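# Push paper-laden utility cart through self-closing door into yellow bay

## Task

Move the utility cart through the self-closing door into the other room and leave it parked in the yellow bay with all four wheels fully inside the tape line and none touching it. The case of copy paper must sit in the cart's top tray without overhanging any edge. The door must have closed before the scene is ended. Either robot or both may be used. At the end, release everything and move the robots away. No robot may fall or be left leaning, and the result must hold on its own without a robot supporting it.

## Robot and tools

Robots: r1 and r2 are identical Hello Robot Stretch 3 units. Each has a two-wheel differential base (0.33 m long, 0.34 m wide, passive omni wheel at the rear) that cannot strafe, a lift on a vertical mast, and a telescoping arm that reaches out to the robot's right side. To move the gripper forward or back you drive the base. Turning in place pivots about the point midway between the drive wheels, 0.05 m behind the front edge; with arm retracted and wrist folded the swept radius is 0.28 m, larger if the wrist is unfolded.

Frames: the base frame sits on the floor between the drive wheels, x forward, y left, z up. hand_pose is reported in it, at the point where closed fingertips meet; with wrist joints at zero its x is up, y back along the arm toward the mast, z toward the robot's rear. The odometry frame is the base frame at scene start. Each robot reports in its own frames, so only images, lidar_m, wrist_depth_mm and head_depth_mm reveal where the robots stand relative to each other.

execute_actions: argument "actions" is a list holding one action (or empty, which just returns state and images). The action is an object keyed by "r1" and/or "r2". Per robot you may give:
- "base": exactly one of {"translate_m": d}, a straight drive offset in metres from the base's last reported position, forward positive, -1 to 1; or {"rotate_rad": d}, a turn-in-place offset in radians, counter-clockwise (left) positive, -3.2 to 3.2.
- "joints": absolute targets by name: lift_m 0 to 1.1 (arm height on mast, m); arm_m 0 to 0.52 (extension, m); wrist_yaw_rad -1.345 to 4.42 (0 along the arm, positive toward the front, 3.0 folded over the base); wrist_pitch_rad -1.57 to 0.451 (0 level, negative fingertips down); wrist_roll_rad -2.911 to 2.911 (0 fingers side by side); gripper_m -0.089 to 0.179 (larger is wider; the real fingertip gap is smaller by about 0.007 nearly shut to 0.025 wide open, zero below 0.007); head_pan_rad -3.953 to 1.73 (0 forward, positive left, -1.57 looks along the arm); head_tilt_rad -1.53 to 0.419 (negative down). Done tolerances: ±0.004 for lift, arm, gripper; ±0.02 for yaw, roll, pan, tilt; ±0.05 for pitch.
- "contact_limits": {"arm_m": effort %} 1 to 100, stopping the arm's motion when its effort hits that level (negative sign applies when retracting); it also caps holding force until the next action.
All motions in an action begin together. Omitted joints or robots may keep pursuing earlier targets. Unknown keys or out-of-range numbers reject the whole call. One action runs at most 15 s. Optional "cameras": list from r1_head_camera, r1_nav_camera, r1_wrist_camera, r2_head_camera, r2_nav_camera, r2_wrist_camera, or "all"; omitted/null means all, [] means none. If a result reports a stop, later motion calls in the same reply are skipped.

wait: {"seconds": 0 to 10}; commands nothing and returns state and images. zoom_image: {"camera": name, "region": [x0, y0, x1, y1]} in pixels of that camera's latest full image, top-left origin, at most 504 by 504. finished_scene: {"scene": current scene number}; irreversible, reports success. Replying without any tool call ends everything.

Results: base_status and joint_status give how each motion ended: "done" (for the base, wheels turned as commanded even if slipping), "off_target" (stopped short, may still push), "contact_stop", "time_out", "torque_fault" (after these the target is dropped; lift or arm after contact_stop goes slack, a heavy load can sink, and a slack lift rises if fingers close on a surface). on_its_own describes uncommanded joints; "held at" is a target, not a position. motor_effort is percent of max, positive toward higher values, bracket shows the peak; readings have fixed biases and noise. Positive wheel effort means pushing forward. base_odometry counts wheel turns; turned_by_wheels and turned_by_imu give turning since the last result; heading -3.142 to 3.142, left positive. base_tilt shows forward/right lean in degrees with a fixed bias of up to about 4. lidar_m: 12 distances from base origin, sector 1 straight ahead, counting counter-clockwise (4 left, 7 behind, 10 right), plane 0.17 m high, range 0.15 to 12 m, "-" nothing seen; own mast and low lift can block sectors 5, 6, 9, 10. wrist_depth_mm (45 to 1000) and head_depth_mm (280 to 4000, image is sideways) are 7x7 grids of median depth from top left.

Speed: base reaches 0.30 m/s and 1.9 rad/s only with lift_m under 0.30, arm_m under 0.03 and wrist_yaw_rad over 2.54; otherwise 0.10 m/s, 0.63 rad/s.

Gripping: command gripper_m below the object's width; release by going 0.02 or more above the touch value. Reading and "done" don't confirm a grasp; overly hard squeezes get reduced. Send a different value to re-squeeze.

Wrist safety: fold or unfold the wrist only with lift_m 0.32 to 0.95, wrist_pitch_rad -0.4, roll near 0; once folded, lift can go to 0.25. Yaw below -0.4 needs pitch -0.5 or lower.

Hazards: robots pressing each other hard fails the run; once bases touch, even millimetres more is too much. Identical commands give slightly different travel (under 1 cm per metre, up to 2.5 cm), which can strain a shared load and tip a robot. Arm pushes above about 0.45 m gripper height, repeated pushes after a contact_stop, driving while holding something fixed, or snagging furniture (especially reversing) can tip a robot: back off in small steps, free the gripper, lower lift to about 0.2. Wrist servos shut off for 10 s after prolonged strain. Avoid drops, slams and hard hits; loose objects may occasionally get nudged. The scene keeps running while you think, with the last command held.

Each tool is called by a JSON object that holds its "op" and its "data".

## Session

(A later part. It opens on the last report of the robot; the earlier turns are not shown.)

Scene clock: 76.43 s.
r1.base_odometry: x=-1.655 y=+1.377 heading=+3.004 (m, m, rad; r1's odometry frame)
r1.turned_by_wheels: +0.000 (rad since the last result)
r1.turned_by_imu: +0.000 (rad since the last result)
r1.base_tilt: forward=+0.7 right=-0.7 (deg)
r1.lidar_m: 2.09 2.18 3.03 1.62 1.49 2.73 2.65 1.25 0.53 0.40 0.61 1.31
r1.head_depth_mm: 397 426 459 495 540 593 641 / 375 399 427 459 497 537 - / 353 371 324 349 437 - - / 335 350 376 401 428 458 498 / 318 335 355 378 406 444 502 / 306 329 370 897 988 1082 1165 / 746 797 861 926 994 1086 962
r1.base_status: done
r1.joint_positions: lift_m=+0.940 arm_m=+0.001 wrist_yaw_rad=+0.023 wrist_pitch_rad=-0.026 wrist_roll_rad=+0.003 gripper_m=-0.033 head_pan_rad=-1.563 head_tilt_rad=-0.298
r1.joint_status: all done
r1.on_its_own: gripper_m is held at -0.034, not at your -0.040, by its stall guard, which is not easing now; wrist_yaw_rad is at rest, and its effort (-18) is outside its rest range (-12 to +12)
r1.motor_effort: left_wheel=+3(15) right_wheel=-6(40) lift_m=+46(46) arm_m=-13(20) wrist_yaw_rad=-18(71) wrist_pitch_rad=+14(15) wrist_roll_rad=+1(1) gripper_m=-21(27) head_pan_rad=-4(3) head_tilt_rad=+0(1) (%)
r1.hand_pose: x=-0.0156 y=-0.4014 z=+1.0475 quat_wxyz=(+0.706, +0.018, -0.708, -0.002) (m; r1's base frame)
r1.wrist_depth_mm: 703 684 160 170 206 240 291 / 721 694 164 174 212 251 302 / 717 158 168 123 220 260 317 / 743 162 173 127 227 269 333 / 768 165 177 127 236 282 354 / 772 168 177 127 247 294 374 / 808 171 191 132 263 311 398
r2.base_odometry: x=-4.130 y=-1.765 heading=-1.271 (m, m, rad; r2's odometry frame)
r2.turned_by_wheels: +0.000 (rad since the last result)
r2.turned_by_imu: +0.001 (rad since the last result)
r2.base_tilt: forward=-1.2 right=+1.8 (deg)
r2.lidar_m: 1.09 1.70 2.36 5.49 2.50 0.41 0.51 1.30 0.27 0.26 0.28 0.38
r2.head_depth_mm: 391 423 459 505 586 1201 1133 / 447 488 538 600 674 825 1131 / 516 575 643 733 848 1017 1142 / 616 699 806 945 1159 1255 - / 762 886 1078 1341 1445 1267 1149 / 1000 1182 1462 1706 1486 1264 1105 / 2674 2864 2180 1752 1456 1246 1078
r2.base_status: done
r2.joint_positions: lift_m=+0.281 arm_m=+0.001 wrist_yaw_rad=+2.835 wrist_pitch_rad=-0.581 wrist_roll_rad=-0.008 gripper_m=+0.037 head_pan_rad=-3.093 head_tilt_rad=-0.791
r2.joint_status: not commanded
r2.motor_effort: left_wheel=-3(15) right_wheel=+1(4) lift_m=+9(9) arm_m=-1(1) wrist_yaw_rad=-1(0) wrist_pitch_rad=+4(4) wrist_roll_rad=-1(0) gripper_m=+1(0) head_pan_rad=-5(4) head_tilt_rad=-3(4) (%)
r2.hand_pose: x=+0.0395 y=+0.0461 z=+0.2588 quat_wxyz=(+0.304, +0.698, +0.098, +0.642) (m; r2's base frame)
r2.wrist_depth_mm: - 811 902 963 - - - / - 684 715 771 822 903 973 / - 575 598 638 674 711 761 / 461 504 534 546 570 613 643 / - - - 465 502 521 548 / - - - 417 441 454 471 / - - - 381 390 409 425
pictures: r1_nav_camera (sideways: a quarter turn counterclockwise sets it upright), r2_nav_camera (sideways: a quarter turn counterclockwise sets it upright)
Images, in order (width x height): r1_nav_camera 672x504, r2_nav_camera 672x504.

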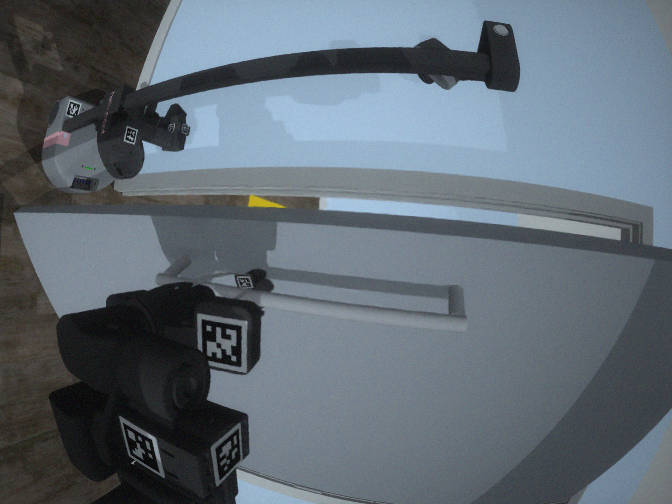

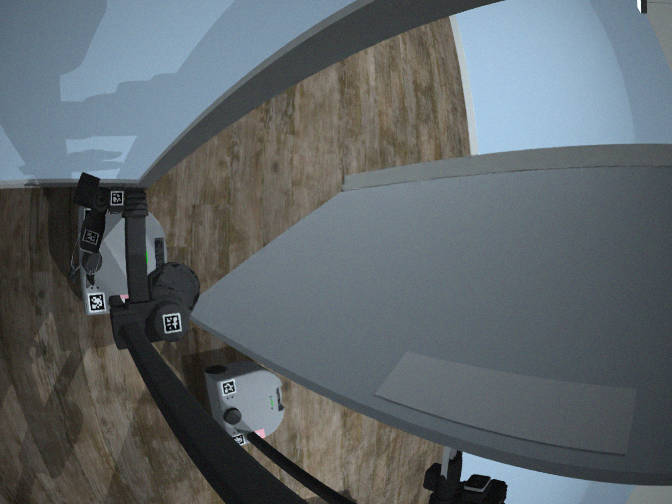

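{"op": "execute_actions", "data": {"actions": [{"r2":{"base":{"translate_m":-0.22},"joints":{"lift_m":0.31}}}], "cameras": []}}

{"op": "execute_actions", "data": {"actions": [{"r1":{"joints":{"gripper_m":0.1,"lift_m":0.72}}}], "cameras": []}}

{"op": "execute_actions", "data": {"actions": [{"r1":{"base":{"translate_m":-0.8}},"r2":{"base":{"translate_m":-0.0}}}], "cameras": []}}

{"op": "execute_actions", "data": {"actions": [{"r1":{"base":{"translate_m":-0.55},"joints":{"lift_m":0.94}},"r2":{"base":{"translate_m":-0.4}}}], "cameras": []}}

{"op": "execute_actions", "data": {"actions": [{"r1":{"base":{"rotate_rad":1.55}},"r2":{"base":{"translate_m":-0.22},"joints":{"head_pan_rad":-1.57,"head_tilt_rad":-0.6}}}], "cameras": ["r2_nav_camera","r1_wrist_camera"]}}

Scene clock: 96.77 s.
r1.base_odometry: x=-1.655 y=+1.377 heading=+3.004 (m, m, rad; r1's odometry frame)
r1.turned_by_wheels: +0.000 (rad since the last result)
r1.turned_by_imu: -0.002 (rad since the last result)
r1.base_tilt: forward=+0.7 right=-0.7 (deg)
r1.lidar_m: 2.09 2.19 3.05 1.62 1.50 2.74 2.66 1.25 0.53 0.40 0.51 1.31
r1.head_depth_mm: 397 426 458 496 539 593 641 / 374 400 427 459 497 537 - / 354 371 325 349 437 - - / 335 349 376 402 428 458 498 / 318 336 356 377 405 444 501 / 306 329 370 486 519 572 1144 / 392 419 448 898 1002 1089 1196
r1.base_status: not commanded
r1.joint_positions: lift_m=+0.940 arm_m=+0.001 wrist_yaw_rad=+0.023 wrist_pitch_rad=-0.026 wrist_roll_rad=+0.003 gripper_m=-0.033 head_pan_rad=-1.563 head_tilt_rad=-0.298
r1.joint_status: not commanded
r1.on_its_own: gripper_m is held at -0.034, not at your -0.040, by its stall guard, which is not easing now; wrist_yaw_rad is at rest, and its effort (-18) is outside its rest range (-12 to +12)
r1.motor_effort: left_wheel=+3(3) right_wheel=-7(7) lift_m=+46(46) arm_m=-13(13) wrist_yaw_rad=-18(18) wrist_pitch_rad=+14(14) wrist_roll_rad=+1(0) gripper_m=-21(21) head_pan_rad=-2(3) head_tilt_rad=-1(0) (%)
r1.hand_pose: x=-0.0156 y=-0.4014 z=+1.0475 quat_wxyz=(+0.706, +0.018, -0.708, -0.002) (m; r1's base frame)
r1.wrist_depth_mm: 715 249 160 170 206 241 288 / 717 252 164 173 213 250 301 / 726 159 168 124 219 259 320 / 744 161 173 128 227 272 334 / 757 166 176 127 235 282 352 / 785 169 177 127 248 295 372 / 787 170 190 132 263 310 397
r2.base_odometry: x=-4.195 y=-1.555 heading=-1.271 (m, m, rad; r2's odometry frame)
r2.turned_by_wheels: +0.000 (rad since the last result)
r2.turned_by_imu: +0.001 (rad since the last result)
r2.base_tilt: forward=-1.0 right=+1.7 (deg)
r2.lidar_m: 1.08 1.93 2.68 2.38 0.25 0.26 0.36 1.00 3.29 0.25 0.27 0.38
r2.head_depth_mm: - 293 312 342 379 423 480 / 303 331 365 406 458 523 600 / 351 390 438 499 579 689 743 / 418 475 544 646 781 1001 - / 516 603 723 907 1219 1263 1137 / 675 836 1081 1418 1463 1262 1104 / 871 1058 2095 1747 1462 1259 1093
r2.base_status: done
r2.joint_positions: lift_m=+0.309 arm_m=+0.001 wrist_yaw_rad=+2.835 wrist_pitch_rad=-0.581 wrist_roll_rad=-0.008 gripper_m=+0.037 head_pan_rad=-3.093 head_tilt_rad=-0.791
r2.joint_status: all done
r2.motor_effort: left_wheel=-4(15) right_wheel=+1(3) lift_m=+38(41) arm_m=+0(1) wrist_yaw_rad=+0(0) wrist_pitch_rad=+4(4) wrist_roll_rad=+0(0) gripper_m=+0(0) head_pan_rad=-3(4) head_tilt_rad=-3(3) (%)
r2.hand_pose: x=+0.0395 y=+0.0461 z=+0.2872 quat_wxyz=(+0.304, +0.698, +0.098, +0.641) (m; r2's base frame)
r2.wrist_depth_mm: - 858 975 - - - - / - 732 775 824 862 938 - / - 615 639 684 719 773 826 / 292 542 572 590 614 635 677 / 315 - - 504 546 564 577 / - - - 439 480 485 511 / - - - 410 417 438 454
pictures: none
No camera images: the call's "cameras" was empty. Leave "cameras" out to get every camera's image.

Scene clock: 99.60 s.
r1.base_odometry: x=-1.655 y=+1.377 heading=+3.004 (m, m, rad; r1's odometry frame)
r1.turned_by_wheels: +0.000 (rad since the last result)
r1.turned_by_imu: -0.001 (rad since the last result)
r1.base_tilt: forward=+0.7 right=-0.7 (deg)
r1.lidar_m: 2.09 2.18 3.05 1.62 1.49 2.73 2.66 1.25 0.56 0.42 0.52 1.31
r1.head_depth_mm: 421 451 485 524 569 624 694 / 399 424 454 488 529 575 627 / 377 400 426 457 490 527 581 / 359 372 391 425 454 495 530 / 342 361 382 406 433 470 525 / 327 349 377 469 522 575 1139 / 393 421 451 899 1002 1087 1197
r1.base_status: not commanded
r1.joint_positions: lift_m=+0.720 arm_m=+0.000 wrist_yaw_rad=+0.003 wrist_pitch_rad=-0.019 wrist_roll_rad=+0.003 gripper_m=+0.100 head_pan_rad=-1.563 head_tilt_rad=-0.298
r1.joint_status: all done
r1.motor_effort: left_wheel=+1(3) right_wheel=+1(8) lift_m=+24(43) arm_m=-6(13) wrist_yaw_rad=-3(19) wrist_pitch_rad=+10(36) wrist_roll_rad=+0(1) gripper_m=+0(83) head_pan_rad=-1(3) head_tilt_rad=+0(1) (%)
r1.hand_pose: x=-0.0207 y=-0.4012 z=+0.8303 quat_wxyz=(+0.706, +0.008, -0.708, -0.006) (m; r1's base frame)
r1.wrist_depth_mm: 675 248 185 196 239 279 334 / 712 178 190 203 245 289 346 / 714 181 192 206 253 298 365 / 727 187 198 227 262 311 385 / 740 188 209 234 270 321 405 / 739 269 217 241 271 345 424 / 767 196 219 249 279 373 453
r2.base_odometry: x=-4.195 y=-1.555 heading=-1.270 (m, m, rad; r2's odometry frame)
r2.turned_by_wheels: +0.000 (rad since the last result)
r2.turned_by_imu: +0.005 (rad since the last result)
r2.base_tilt: forward=-1.2 right=+1.7 (deg)
r2.lidar_m: 1.10 1.94 2.69 2.37 0.23 0.24 0.33 1.02 3.27 0.25 0.27 0.38
r2.head_depth_mm: - - 295 314 345 384 431 / 292 308 338 375 420 478 543 / 330 367 408 463 537 634 - / 398 450 517 608 741 940 - / 500 584 705 887 1198 1256 1131 / 675 838 1103 1420 1479 1266 1094 / 881 1098 2134 1732 1475 1252 1102
r2.base_status: not commanded
r2.joint_positions: lift_m=+0.309 arm_m=+0.001 wrist_yaw_rad=+2.835 wrist_pitch_rad=-0.582 wrist_roll_rad=-0.008 gripper_m=+0.037 head_pan_rad=-3.094 head_tilt_rad=-0.792
r2.joint_status: not commanded
r2.motor_effort: left_wheel=-1(7) right_wheel=-4(14) lift_m=+37(38) arm_m=+0(0) wrist_yaw_rad=-1(1) wrist_pitch_rad=+4(5) wrist_roll_rad=+0(1) gripper_m=+0(1) head_pan_rad=-4(4) head_tilt_rad=-2(3) (%)
r2.hand_pose: x=+0.0394 y=+0.0460 z=+0.2871 quat_wxyz=(+0.304, +0.698, +0.098, +0.641) (m; r2's base frame)
r2.wrist_depth_mm: - 845 964 - - - - / - 710 755 819 862 960 - / - 627 650 691 720 774 825 / 271 537 560 579 608 650 689 / 288 - - 500 538 549 570 / - - - 445 474 484 509 / - - - 414 421 443 452
pictures: none
No camera images: the call's "cameras" was empty. Leave "cameras" out to get every camera's image.

Scene clock: 109.00 s.
r1.base_odometry: x=-0.863 y=+1.266 heading=+3.004 (m, m, rad; r1's odometry frame)
r1.turned_by_wheels: +0.000 (rad since the last result)
r1.turned_by_imu: -0.005 (rad since the last result)
r1.base_tilt: forward=+0.7 right=-0.7 (deg)
r1.lidar_m: 2.89 3.02 1.89 1.31 2.58 1.91 1.86 1.23 0.91 0.80 0.78 0.82
r1.head_depth_mm: 726 773 825 886 955 1032 1128 / 730 775 828 889 956 1041 1122 / 727 771 821 884 951 1044 1144 / 723 767 817 875 936 1006 1082 / 694 733 775 824 877 940 1015 / 661 697 737 778 829 885 951 / 632 665 699 740 783 834 889
r1.base_status: done
r1.joint_positions: lift_m=+0.720 arm_m=+0.000 wrist_yaw_rad=+0.003 wrist_pitch_rad=-0.019 wrist_roll_rad=+0.003 gripper_m=+0.100 head_pan_rad=-1.563 head_tilt_rad=-0.298
r1.joint_status: not commanded
r1.motor_effort: left_wheel=+1(2) right_wheel=+1(3) lift_m=+25(24) arm_m=-6(6) wrist_yaw_rad=-2(2) wrist_pitch_rad=+10(10) wrist_roll_rad=+0(0) gripper_m=+0(0) head_pan_rad=-2(3) head_tilt_rad=+0(1) (%)
r1.hand_pose: x=-0.0207 y=-0.4012 z=+0.8303 quat_wxyz=(+0.706, +0.008, -0.708, -0.006) (m; r1's base frame)
r1.wrist_depth_mm: 443 479 540 608 620 607 596 / 450 492 550 617 625 613 603 / 466 510 571 632 632 627 611 / 470 521 574 645 645 636 620 / 481 528 608 663 652 638 638 / 498 525 635 675 674 653 642 / 498 561 626 690 685 660 655
r2.base_odometry: x=-4.195 y=-1.555 heading=-1.270 (m, m, rad; r2's odometry frame)
r2.turned_by_wheels: +0.000 (rad since the last result)
r2.turned_by_imu: +0.002 (rad since the last result)
r2.base_tilt: forward=-1.2 right=+1.8 (deg)
r2.lidar_m: 1.10 1.94 2.68 2.37 0.23 0.24 0.33 1.02 3.29 0.25 0.27 0.38
r2.head_depth_mm: - - 294 314 346 383 430 / 292 308 338 375 420 478 543 / 330 365 409 462 536 634 - / 397 450 518 610 741 937 - / 499 585 702 887 1191 1254 1146 / 674 836 1108 1415 1475 1258 1103 / 882 1101 2110 1745 1465 1257 1093
r2.base_status: done
r2.joint_positions: lift_m=+0.309 arm_m=+0.001 wrist_yaw_rad=+2.835 wrist_pitch_rad=-0.582 wrist_roll_rad=-0.008 gripper_m=+0.037 head_pan_rad=-3.094 head_tilt_rad=-0.792
r2.joint_status: not commanded
r2.motor_effort: left_wheel=-2(1) right_wheel=-3(2) lift_m=+37(37) arm_m=+0(0) wrist_yaw_rad=+0(1) wrist_pitch_rad=+4(4) wrist_roll_rad=+0(0) gripper_m=+0(1) head_pan_rad=-4(4) head_tilt_rad=-2(3) (%)
r2.hand_pose: x=+0.0394 y=+0.0460 z=+0.2871 quat_wxyz=(+0.304, +0.698, +0.098, +0.641) (m; r2's base frame)
r2.wrist_depth_mm: - 873 934 - - - - / - 725 766 828 875 933 - / - 621 661 695 724 777 818 / 271 538 562 583 605 644 686 / 290 - - 506 540 550 582 / - - - 445 471 492 503 / - - - 414 422 434 452
pictures: none
No camera images: the call's "cameras" was empty. Leave "cameras" out to get every camera's image.

Scene clock: 115.67 s.
r1.base_odometry: x=-0.318 y=+1.191 heading=+3.004 (m, m, rad; r1's odometry frame)
r1.turned_by_wheels: +0.000 (rad since the last result)
r1.turned_by_imu: -0.003 (rad since the last result)
r1.base_tilt: forward=+0.7 right=-0.7 (deg)
r1.lidar_m: 1.15 3.56 1.50 1.52 1.82 1.35 1.31 1.22 0.90 0.87 0.91 1.00
r1.head_depth_mm: 718 761 814 873 942 1021 1091 / 719 769 816 878 946 1011 - / 722 769 820 879 952 1003 - / 726 772 822 883 950 1040 1137 / 726 772 829 888 960 1038 1139 / 730 774 829 892 963 1043 1142 / 731 779 833 895 968 1056 1149
r1.base_status: done
r1.joint_positions: lift_m=+0.940 arm_m=+0.000 wrist_yaw_rad=+0.003 wrist_pitch_rad=-0.019 wrist_roll_rad=+0.003 gripper_m=+0.100 head_pan_rad=-1.563 head_tilt_rad=-0.298
r1.joint_status: all done
r1.motor_effort: left_wheel=+1(2) right_wheel=+1(3) lift_m=+46(48) arm_m=-6(6) wrist_yaw_rad=-2(3) wrist_pitch_rad=+10(10) wrist_roll_rad=+0(0) gripper_m=+0(0) head_pan_rad=-2(3) head_tilt_rad=-1(1) (%)
r1.hand_pose: x=-0.0207 y=-0.4011 z=+1.0494 quat_wxyz=(+0.706, +0.008, -0.708, -0.006) (m; r1's base frame)
r1.wrist_depth_mm: 648 639 632 614 611 590 577 / 651 647 638 635 620 600 605 / 655 666 644 636 635 613 597 / 679 679 658 648 639 620 624 / 683 688 676 657 640 642 626 / 696 699 681 680 663 646 641 / 715 713 699 684 683 664 640
r2.base_odometry: x=-4.313 y=-1.173 heading=-1.270 (m, m, rad; r2's odometry frame)
r2.turned_by_wheels: +0.000 (rad since the last result)
r2.turned_by_imu: +0.002 (rad since the last result)
r2.base_tilt: forward=-1.1 right=+1.8 (deg)
r2.lidar_m: 1.07 2.35 3.27 0.29 0.25 0.25 0.28 0.48 3.28 3.16 0.54 0.46
r2.head_depth_mm: - - - 293 333 391 478 / - - 291 324 379 460 570 / - 288 316 369 444 558 - / - 309 359 430 533 709 - / 302 349 416 513 669 965 1133 / 340 401 494 637 896 1230 1110 / 390 476 607 832 1302 1260 1098
r2.base_status: done
r2.joint_positions: lift_m=+0.309 arm_m=+0.001 wrist_yaw_rad=+2.835 wrist_pitch_rad=-0.582 wrist_roll_rad=-0.008 gripper_m=+0.037 head_pan_rad=-3.094 head_tilt_rad=-0.792
r2.joint_status: not commanded
r2.motor_effort: left_wheel=-10(18) right_wheel=-6(7) lift_m=+37(37) arm_m=+0(1) wrist_yaw_rad=+0(0) wrist_pitch_rad=+4(4) wrist_roll_rad=+0(0) gripper_m=+0(0) head_pan_rad=-4(4) head_tilt_rad=-3(3) (%)
r2.hand_pose: x=+0.0394 y=+0.0460 z=+0.2871 quat_wxyz=(+0.304, +0.698, +0.098, +0.641) (m; r2's base frame)
r2.wrist_depth_mm: - 315 426 - - - - / - 350 474 834 883 946 - / - 389 528 677 732 759 830 / 293 445 547 579 609 648 681 / 313 - - 510 536 542 589 / - - - 448 475 490 509 / - - - 412 422 435 455
pictures: none
No camera images: the call's "cameras" was empty. Leave "cameras" out to get every camera's image.

Scene clock: 119.07 s.
r1.base_odometry: x=-0.318 y=+1.191 heading=-1.730 (m, m, rad; r1's odometry frame)
r1.turned_by_wheels: +1.550 (rad since the last result)
r1.turned_by_imu: +1.552 (rad since the last result)
r1.base_tilt: forward=+0.7 right=-0.7 (deg)
r1.lidar_m: 1.51 1.86 1.36 1.31 1.24 0.91 0.87 0.90 0.80 0.80 3.56 1.50
r1.head_depth_mm: 632 673 714 766 819 888 953 / 650 692 739 792 847 911 - / 671 716 764 821 887 942 - / 691 734 780 841 921 1022 1158 / 724 3063 3284 3492 2471 1821 1463 / 2909 3157 3335 3531 2508 1842 1463 / 2970 3150 3358 3545 2540 1866 1483
r1.base_status: done
r1.joint_positions: lift_m=+0.940 arm_m=+0.000 wrist_yaw_rad=+0.002 wrist_pitch_rad=-0.019 wrist_roll_rad=+0.003 gripper_m=+0.100 head_pan_rad=-1.563 head_tilt_rad=-0.298
r1.joint_status: not commanded
r1.motor_effort: left_wheel=+0(3) right_wheel=+3(6) lift_m=+46(46) arm_m=-6(6) wrist_yaw_rad=-2(2) wrist_pitch_rad=+10(10) wrist_roll_rad=+1(0) gripper_m=+0(0) head_pan_rad=-3(3) head_tilt_rad=+0(1) (%)
r1.hand_pose: x=-0.0209 y=-0.4012 z=+1.0494 quat_wxyz=(+0.706, +0.008, -0.708, -0.006) (m; r1's base frame)
r1.wrist_depth_mm: - - - 588 543 492 451 / - - - 586 546 494 452 / - - - 588 551 500 455 / - - - 614 550 496 458 / - - - 605 559 508 460 / - - - 623 572 511 466 / - - - 626 572 508 469
r2.base_odometry: x=-4.378 y=-0.963 heading=-1.270 (m, m, rad; r2's odometry frame)
r2.turned_by_wheels: +0.000 (rad since the last result)
r2.turned_by_imu: +0.001 (rad since the last result)
r2.base_tilt: forward=-1.1 right=+1.7 (deg)
r2.lidar_m: 1.05 2.58 3.56 0.49 0.30 0.27 0.27 0.33 3.29 3.15 3.30 0.65
r2.head_depth_mm: 2681 2952 3282 2313 1769 1440 1201 / 2701 3025 3244 2272 1763 1436 1200 / 2688 2992 3225 2256 1750 1422 1191 / 2748 2948 3147 2239 1746 1417 1192 / 2700 2964 3152 2221 1716 1396 1183 / 2666 3028 3119 2181 1693 1384 1173 / 2641 2952 3063 2182 1697 1390 1168
r2.base_status: translate_m off_target (by the wheels' count: -0.2198 of -0.2200)
r2.joint_positions: lift_m=+0.309 arm_m=+0.001 wrist_yaw_rad=+2.835 wrist_pitch_rad=-0.582 wrist_roll_rad=-0.008 gripper_m=+0.037 head_pan_rad=-1.577 head_tilt_rad=-0.606
r2.joint_status: all done
r2.on_its_own: left_wheel is at rest, and its effort (-31) is outside its rest range (-18 to +18)
r2.motor_effort: left_wheel=-31(43) right_wheel=-15(16) lift_m=+37(37) arm_m=+0(0) wrist_yaw_rad=-1(0) wrist_pitch_rad=+4(4) wrist_roll_rad=+0(0) gripper_m=+0(0) head_pan_rad=+4(47) head_tilt_rad=+2(15) (%)
r2.hand_pose: x=+0.0394 y=+0.0460 z=+0.2871 quat_wxyz=(+0.304, +0.698, +0.098, +0.641) (m; r2's base frame)
r2.wrist_depth_mm: - 538 935 - - - - / - 595 783 836 868 962 - / - 603 647 681 725 780 819 / 367 545 559 587 599 660 689 / 383 - - 505 538 550 584 / - - - 445 478 489 509 / - - - 410 420 435 453
pictures: r1_wrist_camera, r2_nav_camera (sideways: a quarter turn counterclockwise sets it upright)
Images, in order (width x height): r1_wrist_camera 644x364, r2_nav_camera 672x504.

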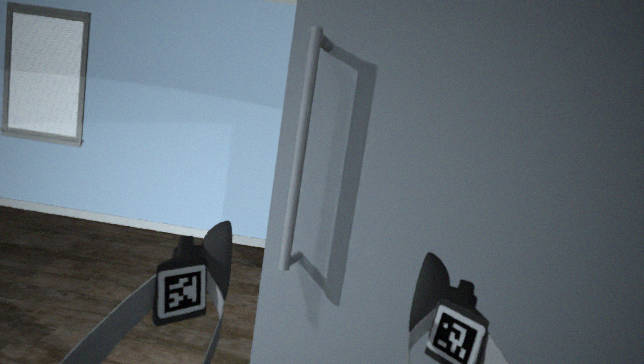

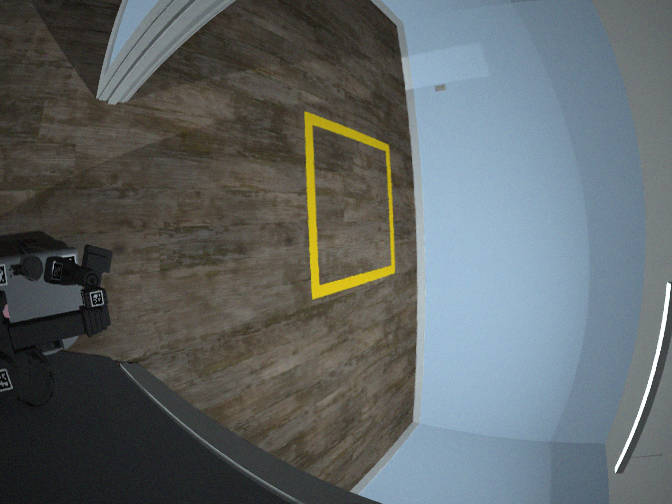

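{"op": "execute_actions", "data": {"actions": [{"r1":{"base":{"translate_m":0.05},"joints":{"arm_m":0.32}}}], "cameras": ["r1_wrist_camera"]}}

Scene clock: 126.77 s.
r1.base_odometry: x=-0.326 y=+1.141 heading=-1.730 (m, m, rad; r1's odometry frame)
r1.turned_by_wheels: +0.000 (rad since the last result)
r1.turned_by_imu: -0.002 (rad since the last result)
r1.base_tilt: forward=+0.7 right=-0.7 (deg)
r1.lidar_m: 1.47 1.86 1.36 1.31 1.31 0.96 0.92 0.92 0.81 0.82 3.54 1.45
r1.head_depth_mm: 645 684 729 765 - 908 984 / 664 706 755 789 895 942 1030 / 686 730 781 818 - 984 1078 / 708 747 811 1965 2117 1690 1399 / 2969 3113 3367 3507 2465 1833 1451 / 2982 3168 3328 3562 2490 1855 1459 / 2960 3147 3356 3536 2537 1864 1475
r1.base_status: done
r1.joint_positions: lift_m=+0.940 arm_m=+0.320 wrist_yaw_rad=+0.002 wrist_pitch_rad=-0.019 wrist_roll_rad=+0.003 gripper_m=+0.100 head_pan_rad=-1.563 head_tilt_rad=-0.298
r1.joint_status: all done
r1.motor_effort: left_wheel=+0(2) right_wheel=+3(7) lift_m=+46(46) arm_m=+6(6) wrist_yaw_rad=-1(1) wrist_pitch_rad=+10(10) wrist_roll_rad=+0(1) gripper_m=+1(1) head_pan_rad=-3(2) head_tilt_rad=-1(0) (%)
r1.hand_pose: x=-0.0210 y=-0.7203 z=+1.0494 quat_wxyz=(+0.706, +0.008, -0.708, -0.006) (m; r1's base frame)
r1.wrist_depth_mm: - - - 278 257 236 217 / - - - 279 261 236 218 / - - - 282 263 239 219 / - - - 286 264 241 222 / - - - 287 266 244 224 / - - 326 291 274 244 224 / - - - 290 280 243 227
r2.base_odometry: x=-4.378 y=-0.963 heading=-1.270 (m, m, rad; r2's odometry frame)
r2.turned_by_wheels: +0.000 (rad since the last result)
r2.turned_by_imu: +0.001 (rad since the last result)
r2.base_tilt: forward=-1.1 right=+1.7 (deg)
r2.lidar_m: 1.05 2.57 3.56 0.49 0.30 0.27 0.27 0.33 3.28 3.17 3.31 0.65
r2.head_depth_mm: 2695 3010 3210 2315 1779 1433 1208 / 2694 3047 3208 2268 1755 1442 1195 / 2662 3036 3166 2263 1744 1423 1193 / 2662 3008 3214 2262 1721 1405 1191 / 2685 3021 3169 2224 1726 1400 1183 / 2702 2990 3054 2195 1700 1382 1178 / 2658 2948 3060 2193 1695 1376 1160
r2.base_status: not commanded
r2.joint_positions: lift_m=+0.309 arm_m=+0.001 wrist_yaw_rad=+2.835 wrist_pitch_rad=-0.582 wrist_roll_rad=-0.008 gripper_m=+0.037 head_pan_rad=-1.577 head_tilt_rad=-0.606
r2.joint_status: not commanded
r2.on_its_own: left_wheel is at rest, and its effort (-31) is outside its rest range (-18 to +18)
r2.motor_effort: left_wheel=-31(31) right_wheel=-16(15) lift_m=+37(37) arm_m=+0(0) wrist_yaw_rad=+0(0) wrist_pitch_rad=+4(4) wrist_roll_rad=+0(0) gripper_m=+0(1) head_pan_rad=+3(4) head_tilt_rad=+3(2) (%)
r2.hand_pose: x=+0.0394 y=+0.0460 z=+0.2871 quat_wxyz=(+0.304, +0.698, +0.098, +0.641) (m; r2's base frame)
r2.wrist_depth_mm: - 540 959 - - - - / - 595 760 829 869 945 - / - 602 637 677 716 780 820 / 372 545 574 576 592 658 684 / 390 - - 514 539 559 577 / - - - 442 470 496 511 / - - - 411 420 432 453
pictures: r1_wrist_camera
Images, in order (width x height): r1_wrist_camera 644x364.

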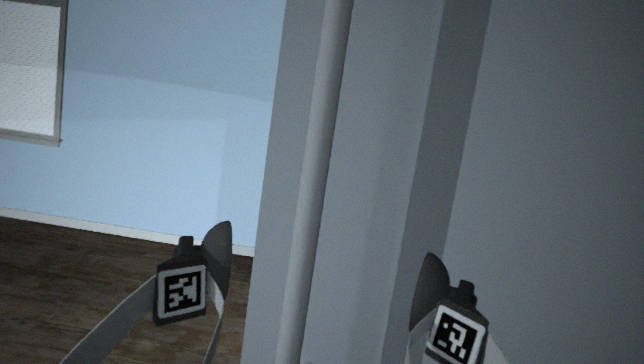

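{"op": "execute_actions", "data": {"actions": [{"r1":{"base":{"translate_m":0.012},"joints":{"gripper_m":0.08,"arm_m":0.425},"contact_limits":{"arm_m":15}}}], "cameras": ["r1_wrist_camera"]}}

Scene clock: 151.77 s.
r1.base_odometry: x=-0.328 y=+1.130 heading=-1.730 (m, m, rad; r1's odometry frame)
r1.turned_by_wheels: +0.000 (rad since the last result)
r1.turned_by_imu: -0.001 (rad since the last result)
r1.base_tilt: forward=+0.7 right=-0.8 (deg)
r1.lidar_m: 1.45 1.86 1.36 1.31 1.33 0.97 0.94 0.93 0.82 0.82 3.55 1.44
r1.head_depth_mm: 649 691 732 770 - 910 988 / 668 709 759 - 879 946 1037 / 689 732 778 - 920 990 1086 / 715 760 825 3183 2229 1755 1398 / 2938 3117 3335 3489 2485 1831 1452 / 2959 3140 3336 3515 2498 1840 1459 / 2936 3168 3386 3550 2542 1864 1474
r1.base_status: done
r1.joint_positions: lift_m=+0.940 arm_m=+0.421 wrist_yaw_rad=-0.008 wrist_pitch_rad=-0.023 wrist_roll_rad=+0.003 gripper_m=+0.080 head_pan_rad=-1.563 head_tilt_rad=-0.298
r1.joint_status: arm_m contact_stop (moved +0.101 of +0.105); the others done
r1.on_its_own: arm_m is slack since a contact_stop, until your next command for it
r1.motor_effort: left_wheel=+0(1) right_wheel=+2(8) lift_m=+46(46) arm_m=+1(19) wrist_yaw_rad=+7(7) wrist_pitch_rad=+12(13) wrist_roll_rad=+1(0) gripper_m=-1(72) head_pan_rad=-3(3) head_tilt_rad=+0(1) (%)
r1.contact_limits: arm_m 15 (drawing in: default 28, maximum 46; extending or still: default 39, maximum 64)
r1.hand_pose: x=-0.0235 y=-0.8216 z=+1.0484 quat_wxyz=(+0.706, +0.005, -0.708, -0.011) (m; r1's base frame)
r1.wrist_depth_mm: - - - 120 169 156 143 / - - - 119 172 156 144 / - - - 122 173 158 145 / - - - 184 174 159 147 / - - - 126 177 161 148 / - - 212 187 183 162 149 / - - 221 132 183 162 150
r2.base_odometry: x=-4.378 y=-0.963 heading=-1.270 (m, m, rad; r2's odometry frame)
r2.turned_by_wheels: +0.000 (rad since the last result)
r2.turned_by_imu: +0.001 (rad since the last result)
r2.base_tilt: forward=-1.0 right=+1.7 (deg)
r2.lidar_m: 1.05 2.57 3.59 0.49 0.30 0.27 0.27 0.33 3.27 3.16 3.32 0.65
r2.head_depth_mm: 2701 3086 3245 2324 1773 1434 1202 / 2711 3019 3197 2313 1767 1434 1206 / 2675 2983 3228 2253 1752 1416 1199 / 2672 3037 3190 2230 1744 1409 1186 / 2717 2997 3155 2196 1722 1413 1182 / 2671 2996 3070 2192 1718 1392 1174 / 2693 2987 3100 2182 1690 1385 1164
r2.base_status: not commanded
r2.joint_positions: lift_m=+0.309 arm_m=+0.001 wrist_yaw_rad=+2.835 wrist_pitch_rad=-0.582 wrist_roll_rad=-0.008 gripper_m=+0.037 head_pan_rad=-1.577 head_tilt_rad=-0.606
r2.joint_status: not commanded
r2.on_its_own: left_wheel is at rest, and its effort (-49) is outside its rest range (-18 to +18); right_wheel is at rest, and its effort (-28) is outside its rest range (-18 to +18)
r2.motor_effort: left_wheel=-49(55) right_wheel=-28(33) lift_m=+38(37) arm_m=+0(0) wrist_yaw_rad=+0(0) wrist_pitch_rad=+5(5) wrist_roll_rad=+0(0) gripper_m=+0(0) head_pan_rad=+4(4) head_tilt_rad=+2(2) (%)
r2.hand_pose: x=+0.0394 y=+0.0460 z=+0.2871 quat_wxyz=(+0.304, +0.698, +0.098, +0.641) (m; r2's base frame)
r2.wrist_depth_mm: - 542 959 - - - - / - 605 771 815 882 974 - / - 605 630 670 715 781 826 / 372 536 554 580 608 649 683 / 385 - - 501 540 558 590 / - - - 448 475 487 506 / - - - 404 421 431 450
pictures: r1_wrist_camera
Images, in order (width x height): r1_wrist_camera 644x364.

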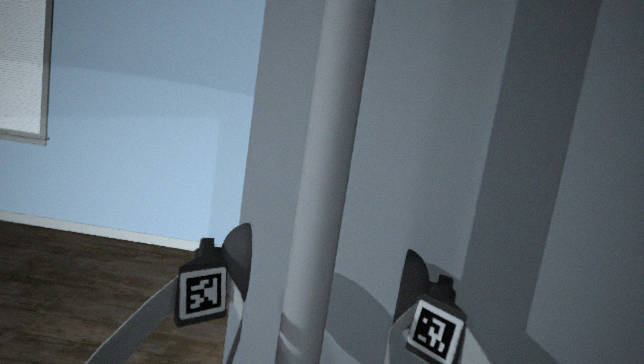

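{"op": "execute_actions", "data": {"actions": [{"r1":{"joints":{"gripper_m":-0.04}}}], "cameras": []}}

{"op": "execute_actions", "data": {"actions": [{"r1":{"base":{"translate_m":0.02},"joints":{"arm_m":0.14}}}], "cameras": ["r1_wrist_camera"]}}

Scene clock: 159.17 s.
r1.base_odometry: x=-0.328 y=+1.130 heading=-1.730 (m, m, rad; r1's odometry frame)
r1.turned_by_wheels: +0.000 (rad since the last result)
r1.turned_by_imu: -0.001 (rad since the last result)
r1.base_tilt: forward=+0.7 right=-0.7 (deg)
r1.lidar_m: 1.46 1.86 1.36 1.31 1.33 0.97 0.93 0.93 0.82 0.82 3.56 1.44
r1.head_depth_mm: 649 689 732 772 - 913 989 / 668 710 756 - 879 948 1036 / 687 730 773 - 920 992 1084 / 714 758 827 3223 2226 1733 1400 / 2934 3158 3346 3536 2484 1836 1448 / 2958 3140 3363 3568 2481 1836 1470 / 2968 3157 3379 3545 2545 1864 1473
r1.base_status: not commanded
r1.joint_positions: lift_m=+0.940 arm_m=+0.420 wrist_yaw_rad=+0.008 wrist_pitch_rad=-0.022 wrist_roll_rad=+0.003 gripper_m=-0.039 head_pan_rad=-1.563 head_tilt_rad=-0.298
r1.joint_status: all done
r1.on_its_own: arm_m is slack since a contact_stop, until your next command for it (your +0.425 is given up)
r1.motor_effort: left_wheel=+3(6) right_wheel=-4(16) lift_m=+45(46) arm_m=+0(2) wrist_yaw_rad=-7(26) wrist_pitch_rad=+12(13) wrist_roll_rad=+0(0) gripper_m=-24(96) head_pan_rad=-2(2) head_tilt_rad=+0(1) (%)
r1.hand_pose: x=-0.0193 y=-0.8203 z=+1.0485 quat_wxyz=(+0.706, +0.011, -0.708, -0.005) (m; r1's base frame)
r1.wrist_depth_mm: - - - 189 169 156 144 / - - - 191 170 157 144 / - - - 121 174 159 145 / - - - 185 176 159 147 / - - - 124 177 161 148 / - - - 124 177 162 149 / - - - 129 177 163 149
r2.base_odometry: x=-4.378 y=-0.963 heading=-1.270 (m, m, rad; r2's odometry frame)
r2.turned_by_wheels: +0.000 (rad since the last result)
r2.turned_by_imu: +0.001 (rad since the last result)
r2.base_tilt: forward=-1.1 right=+1.7 (deg)
r2.lidar_m: 1.05 2.57 3.56 0.49 0.30 0.27 0.27 0.33 3.25 3.16 3.31 0.65
r2.head_depth_mm: 2749 3006 3222 2334 1772 1436 1206 / 2734 2966 3289 2296 1763 1421 1213 / 2658 3026 3173 2261 1750 1414 1189 / 2698 2994 3214 2210 1738 1414 1181 / 2673 3014 3143 2240 1710 1396 1182 / 2689 3013 3079 2179 1709 1386 1180 / 2666 2970 3053 2162 1692 1378 1169
r2.base_status: not commanded
r2.joint_positions: lift_m=+0.309 arm_m=+0.001 wrist_yaw_rad=+2.835 wrist_pitch_rad=-0.582 wrist_roll_rad=-0.008 gripper_m=+0.037 head_pan_rad=-1.577 head_tilt_rad=-0.606
r2.joint_status: not commanded
r2.on_its_own: left_wheel is at rest, and its effort (-36) is outside its rest range (-18 to +18); right_wheel is at rest, and its effort (-19) is outside its rest range (-18 to +18)
r2.motor_effort: left_wheel=-36(45) right_wheel=-19(26) lift_m=+37(37) arm_m=+0(0) wrist_yaw_rad=-1(0) wrist_pitch_rad=+4(4) wrist_roll_rad=+0(0) gripper_m=+0(0) head_pan_rad=+3(3) head_tilt_rad=+3(2) (%)
r2.hand_pose: x=+0.0394 y=+0.0460 z=+0.2871 quat_wxyz=(+0.304, +0.698, +0.098, +0.641) (m; r2's base frame)
r2.wrist_depth_mm: - 531 948 - - - - / - 606 756 830 871 940 - / - 593 645 686 714 762 811 / 369 533 560 596 605 649 683 / 385 - - 504 542 549 578 / - - - 448 477 487 511 / - - - 414 420 437 450
pictures: none
No camera images: the call's "cameras" was empty. Leave "cameras" out to get every camera's image.

Scene clock: 162.47 s.
r1.base_odometry: x=-0.331 y=+1.110 heading=-1.730 (m, m, rad; r1's odometry frame)
r1.turned_by_wheels: +0.000 (rad since the last result)
r1.turned_by_imu: -0.003 (rad since the last result)
r1.base_tilt: forward=+0.7 right=-0.6 (deg)
r1.lidar_m: 1.44 1.85 1.36 1.31 1.36 0.99 0.96 0.81 0.59 0.57 3.53 1.42
r1.head_depth_mm: 458 486 519 558 581 - 735 / 457 487 521 559 - - 739 / 459 484 517 553 - - 740 / 460 485 518 562 607 672 741 / 469 3058 3297 3449 2471 1825 1451 / 2965 3154 3326 3547 2489 1851 1458 / 2950 3140 3332 3537 2564 1877 1474
r1.base_status: done
r1.joint_positions: lift_m=+0.940 arm_m=+0.141 wrist_yaw_rad=+0.051 wrist_pitch_rad=-0.022 wrist_roll_rad=+0.003 gripper_m=-0.033 head_pan_rad=-1.563 head_tilt_rad=-0.298
r1.joint_status: all done
r1.on_its_own: wrist_yaw_rad is held at +0.053, not at your +0.000, by its stall guard, which is not easing now; gripper_m is held at -0.034, not at your -0.040, by its stall guard, which is not easing now; arm_m is at rest, and its effort (-16) is outside its rest range (-14 to +14)
r1.motor_effort: left_wheel=+1(10) right_wheel=+1(20) lift_m=+46(46) arm_m=-16(20) wrist_yaw_rad=+2(29) wrist_pitch_rad=+12(12) wrist_roll_rad=+1(1) gripper_m=-20(23) head_pan_rad=-3(2) head_tilt_rad=+0(0) (%)
r1.hand_pose: x=-0.0085 y=-0.5415 z=+1.0486 quat_wxyz=(+0.706, +0.026, -0.707, +0.010) (m; r1's base frame)
r1.wrist_depth_mm: - - - 184 178 174 168 / - - 193 187 181 175 170 / - - 195 124 184 178 173 / - - 199 188 186 181 175 / - - 202 127 190 184 178 / - - - 128 192 186 182 / - - 208 132 195 190 184
r2.base_odometry: x=-4.378 y=-0.962 heading=-1.270 (m, m, rad; r2's odometry frame)
r2.turned_by_wheels: +0.000 (rad since the last result)
r2.turned_by_imu: +0.000 (rad since the last result)
r2.base_tilt: forward=-1.1 right=+1.7 (deg)
r2.lidar_m: 1.05 2.58 3.56 1.95 0.49 0.37 0.36 0.38 3.25 3.16 3.32 0.65
r2.head_depth_mm: 2691 2975 3196 2345 1768 1432 1201 / 2689 2960 3200 2317 1771 1429 1200 / 2657 2990 3193 2293 1742 1422 1187 / 2709 3001 3199 2255 1728 1406 1187 / 2686 3039 3148 2252 1723 1393 1179 / 2649 2995 3081 2206 1709 1390 1175 / 2679 2997 3037 2181 1680 1382 1167
r2.base_status: not commanded
r2.joint_positions: lift_m=+0.309 arm_m=+0.001 wrist_yaw_rad=+2.835 wrist_pitch_rad=-0.582 wrist_roll_rad=-0.008 gripper_m=+0.037 head_pan_rad=-1.577 head_tilt_rad=-0.606
r2.joint_status: not commanded
r2.motor_effort: left_wheel=-2(36) right_wheel=+0(19) lift_m=+37(37) arm_m=+0(0) wrist_yaw_rad=+0(0) wrist_pitch_rad=+4(4) wrist_roll_rad=-1(0) gripper_m=+0(0) head_pan_rad=+4(4) head_tilt_rad=+3(2) (%)
r2.hand_pose: x=+0.0394 y=+0.0460 z=+0.2871 quat_wxyz=(+0.304, +0.698, +0.098, +0.641) (m; r2's base frame)
r2.wrist_depth_mm: - 895 972 - - - - / - 732 757 816 866 940 - / - 603 640 686 724 762 821 / 492 537 567 583 598 643 671 / 470 - - 515 537 556 593 / - - - 451 475 489 504 / - - - 411 419 439 455
pictures: r1_wrist_camera
Images, in order (width x height): r1_wrist_camera 644x364.

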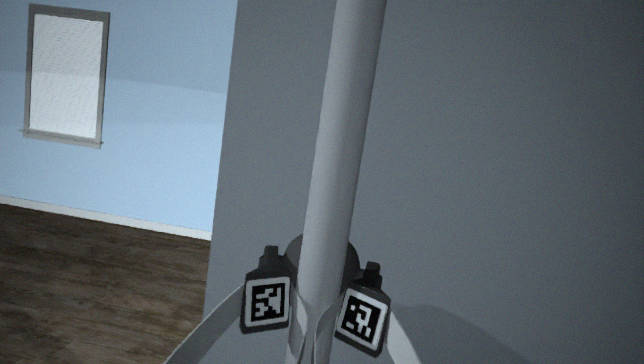

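{"op": "execute_actions", "data": {"actions": [{"r2":{"base":{"rotate_rad":1.57},"joints":{"lift_m":0.285,"wrist_pitch_rad":-0.4,"head_pan_rad":0,"head_tilt_rad":-0.8}}}], "cameras": []}}

{"op": "execute_actions", "data": {"actions": [{"r2":{"base":{"translate_m":1.0}}}], "cameras": ["r2_nav_camera","r2_head_camera"]}}

Scene clock: 169.90 s.
r1.base_odometry: x=-0.331 y=+1.110 heading=-1.730 (m, m, rad; r1's odometry frame)
r1.turned_by_wheels: +0.000 (rad since the last result)
r1.turned_by_imu: -0.001 (rad since the last result)
r1.base_tilt: forward=+0.7 right=-0.7 (deg)
r1.lidar_m: 1.44 1.86 1.36 1.31 1.36 0.99 0.96 0.81 0.59 0.57 3.57 1.42
r1.head_depth_mm: 456 486 519 556 581 - 734 / 458 486 520 559 - - 735 / 459 484 517 554 - - 740 / 459 485 519 561 607 670 740 / 469 3067 3326 3543 2460 1838 1452 / 2952 3139 3341 3503 2511 1847 1466 / 2930 3215 3344 3519 2542 1869 1474
r1.base_status: not commanded
r1.joint_positions: lift_m=+0.940 arm_m=+0.141 wrist_yaw_rad=+0.051 wrist_pitch_rad=-0.022 wrist_roll_rad=+0.003 gripper_m=-0.033 head_pan_rad=-1.563 head_tilt_rad=-0.298
r1.joint_status: not commanded
r1.on_its_own: wrist_yaw_rad is held at +0.053, not at your +0.000, by its stall guard, which is not easing now; gripper_m is held at -0.034, not at your -0.040, by its stall guard, which is not easing now; arm_m is at rest, and its effort (-16) is outside its rest range (-14 to +14)
r1.motor_effort: left_wheel=+1(1) right_wheel=+0(1) lift_m=+46(46) arm_m=-16(16) wrist_yaw_rad=+2(2) wrist_pitch_rad=+12(12) wrist_roll_rad=+1(1) gripper_m=-20(21) head_pan_rad=-3(2) head_tilt_rad=-1(1) (%)
r1.hand_pose: x=-0.0085 y=-0.5415 z=+1.0486 quat_wxyz=(+0.706, +0.026, -0.707, +0.010) (m; r1's base frame)
r1.wrist_depth_mm: - - - 183 177 173 169 / - - 193 187 181 175 171 / - - 195 124 183 178 173 / - - 199 189 186 180 176 / - - 203 127 190 184 179 / - - - 127 191 187 181 / - - 209 131 194 189 184
r2.base_odometry: x=-4.378 y=-0.962 heading=+0.300 (m, m, rad; r2's odometry frame)
r2.turned_by_wheels: +1.570 (rad since the last result)
r2.turned_by_imu: +1.537 (rad since the last result)
r2.base_tilt: forward=-1.1 right=+1.7 (deg)
r2.lidar_m: 1.94 0.50 0.37 0.36 0.38 3.27 3.15 3.31 0.65 1.01 2.56 3.51
r2.head_depth_mm: - 3197 2329 1830 1524 1298 1128 / - 3081 2294 1818 1510 1300 1124 / - 3052 2258 1802 1503 1289 1121 / - 2872 2227 1807 1503 1283 1114 / 2020 2216 2159 1772 1480 1272 1113 / 1865 2183 2179 1774 1478 1255 1101 / 3550 2814 2202 1748 1198 1200 1073
r2.base_status: done
r2.joint_positions: lift_m=+0.286 arm_m=+0.001 wrist_yaw_rad=+2.835 wrist_pitch_rad=-0.422 wrist_roll_rad=-0.008 gripper_m=+0.037 head_pan_rad=-0.007 head_tilt_rad=-0.791
r2.joint_status: all done
r2.motor_effort: left_wheel=-4(13) right_wheel=+1(5) lift_m=+9(35) arm_m=-1(1) wrist_yaw_rad=+0(0) wrist_pitch_rad=+7(7) wrist_roll_rad=+0(0) gripper_m=+0(1) head_pan_rad=+4(50) head_tilt_rad=-3(16) (%)
r2.hand_pose: x=+0.0463 y=+0.0679 z=+0.2975 quat_wxyz=(+0.252, +0.703, +0.042, +0.664) (m; r2's base frame)
r2.wrist_depth_mm: - 343 362 387 425 455 508 / - 372 401 433 457 512 567 / - 410 437 478 523 578 653 / - 458 476 547 609 667 792 / - 505 - 566 608 634 674 / - - - 486 522 525 555 / - - - 427 446 460 478
pictures: none
No camera images: the call's "cameras" was empty. Leave "cameras" out to get every camera's image.

Scene clock: 175.00 s.
r1.base_odometry: x=-0.331 y=+1.110 heading=-1.730 (m, m, rad; r1's odometry frame)
r1.turned_by_wheels: +0.000 (rad since the last result)
r1.turned_by_imu: -0.001 (rad since the last result)
r1.base_tilt: forward=+0.7 right=-0.7 (deg)
r1.lidar_m: 1.44 1.86 1.36 1.31 1.36 0.99 0.96 0.81 0.60 0.57 0.84 1.42
r1.head_depth_mm: 456 486 519 557 582 - 733 / 458 487 521 559 - - 739 / 459 485 516 554 - - 738 / 459 486 519 561 607 672 742 / 469 3041 3309 3483 2469 1027 1099 / 2948 3106 3264 3142 2204 1722 1379 / 2968 714 3341 3526 2541 1866 1475
r1.base_status: not commanded
r1.joint_positions: lift_m=+0.940 arm_m=+0.141 wrist_yaw_rad=+0.051 wrist_pitch_rad=-0.022 wrist_roll_rad=+0.003 gripper_m=-0.033 head_pan_rad=-1.563 head_tilt_rad=-0.298
r1.joint_status: not commanded
r1.on_its_own: wrist_yaw_rad is held at +0.053, not at your +0.000, by its stall guard, which is not easing now; gripper_m is held at -0.034, not at your -0.040, by its stall guard, which is not easing now; arm_m is at rest, and its effort (-16) is outside its rest range (-14 to +14)
r1.motor_effort: left_wheel=+1(2) right_wheel=+1(1) lift_m=+46(46) arm_m=-16(16) wrist_yaw_rad=+2(2) wrist_pitch_rad=+12(12) wrist_roll_rad=+0(0) gripper_m=-20(21) head_pan_rad=-2(3) head_tilt_rad=+0(1) (%)
r1.hand_pose: x=-0.0085 y=-0.5415 z=+1.0486 quat_wxyz=(+0.706, +0.026, -0.707, +0.010) (m; r1's base frame)
r1.wrist_depth_mm: - - 429 183 177 174 169 / - - 193 186 181 176 171 / - - 196 124 183 178 173 / - - 200 190 186 181 177 / - - 202 127 189 184 178 / - - 353 127 192 187 181 / - - 209 132 194 189 183
r2.base_odometry: x=-3.423 y=-0.667 heading=+0.299 (m, m, rad; r2's odometry frame)
r2.turned_by_wheels: +0.000 (rad since the last result)
r2.turned_by_imu: +0.000 (rad since the last result)
r2.base_tilt: forward=-1.1 right=+1.9 (deg)
r2.lidar_m: 0.95 1.00 2.35 0.97 0.43 0.49 4.15 1.38 1.77 2.48 2.57 3.55
r2.head_depth_mm: 3932 3155 2344 1845 1537 1287 1137 / 3936 3118 2290 1826 1506 1282 1124 / 3937 3113 2275 1801 1499 1290 1118 / 3756 2830 2104 1790 1485 1275 1115 / 1374 1320 1513 1656 1489 1264 1110 / 1121 1112 1334 1456 1471 1258 1094 / 1049 1105 1375 1598 1453 1259 1097
r2.base_status: done
r2.joint_positions: lift_m=+0.286 arm_m=+0.001 wrist_yaw_rad=+2.835 wrist_pitch_rad=-0.421 wrist_roll_rad=-0.008 gripper_m=+0.037 head_pan_rad=-0.007 head_tilt_rad=-0.791
r2.joint_status: not commanded
r2.motor_effort: left_wheel=-3(11) right_wheel=+1(5) lift_m=+9(9) arm_m=+0(1) wrist_yaw_rad=+0(1) wrist_pitch_rad=+6(6) wrist_roll_rad=+0(0) gripper_m=+0(0) head_pan_rad=+5(3) head_tilt_rad=-3(4) (%)
r2.hand_pose: x=+0.0464 y=+0.0680 z=+0.2977 quat_wxyz=(+0.252, +0.703, +0.042, +0.664) (m; r2's base frame)
r2.wrist_depth_mm: 780 - - - - - - / - 931 - - - - - / - 749 798 864 932 - - / - 611 659 697 755 766 829 / - 534 - 569 613 640 684 / - - - 484 515 537 558 / - - - 431 443 467 482
pictures: r2_head_camera (sideways: a quarter turn clockwise sets it upright), r2_nav_camera (sideways: a quarter turn counterclockwise sets it upright)
Images, in order (width x height): r2_head_camera 896x504, r2_nav_camera 672x504.

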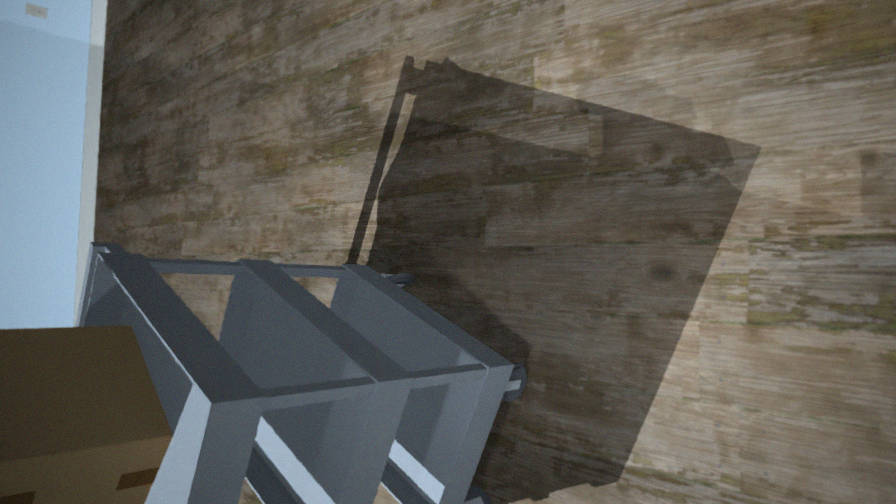

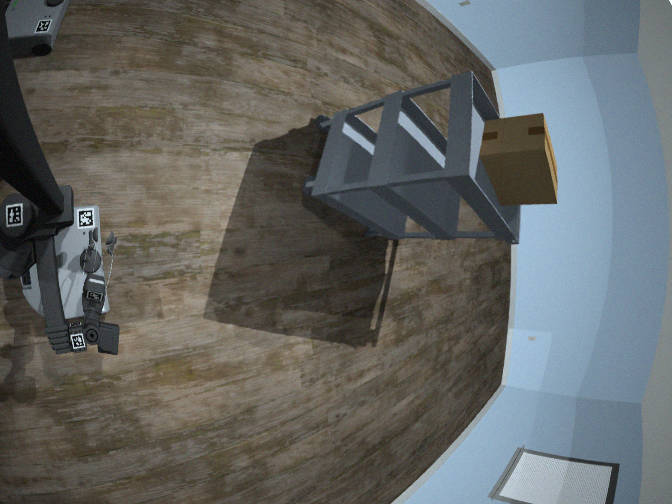

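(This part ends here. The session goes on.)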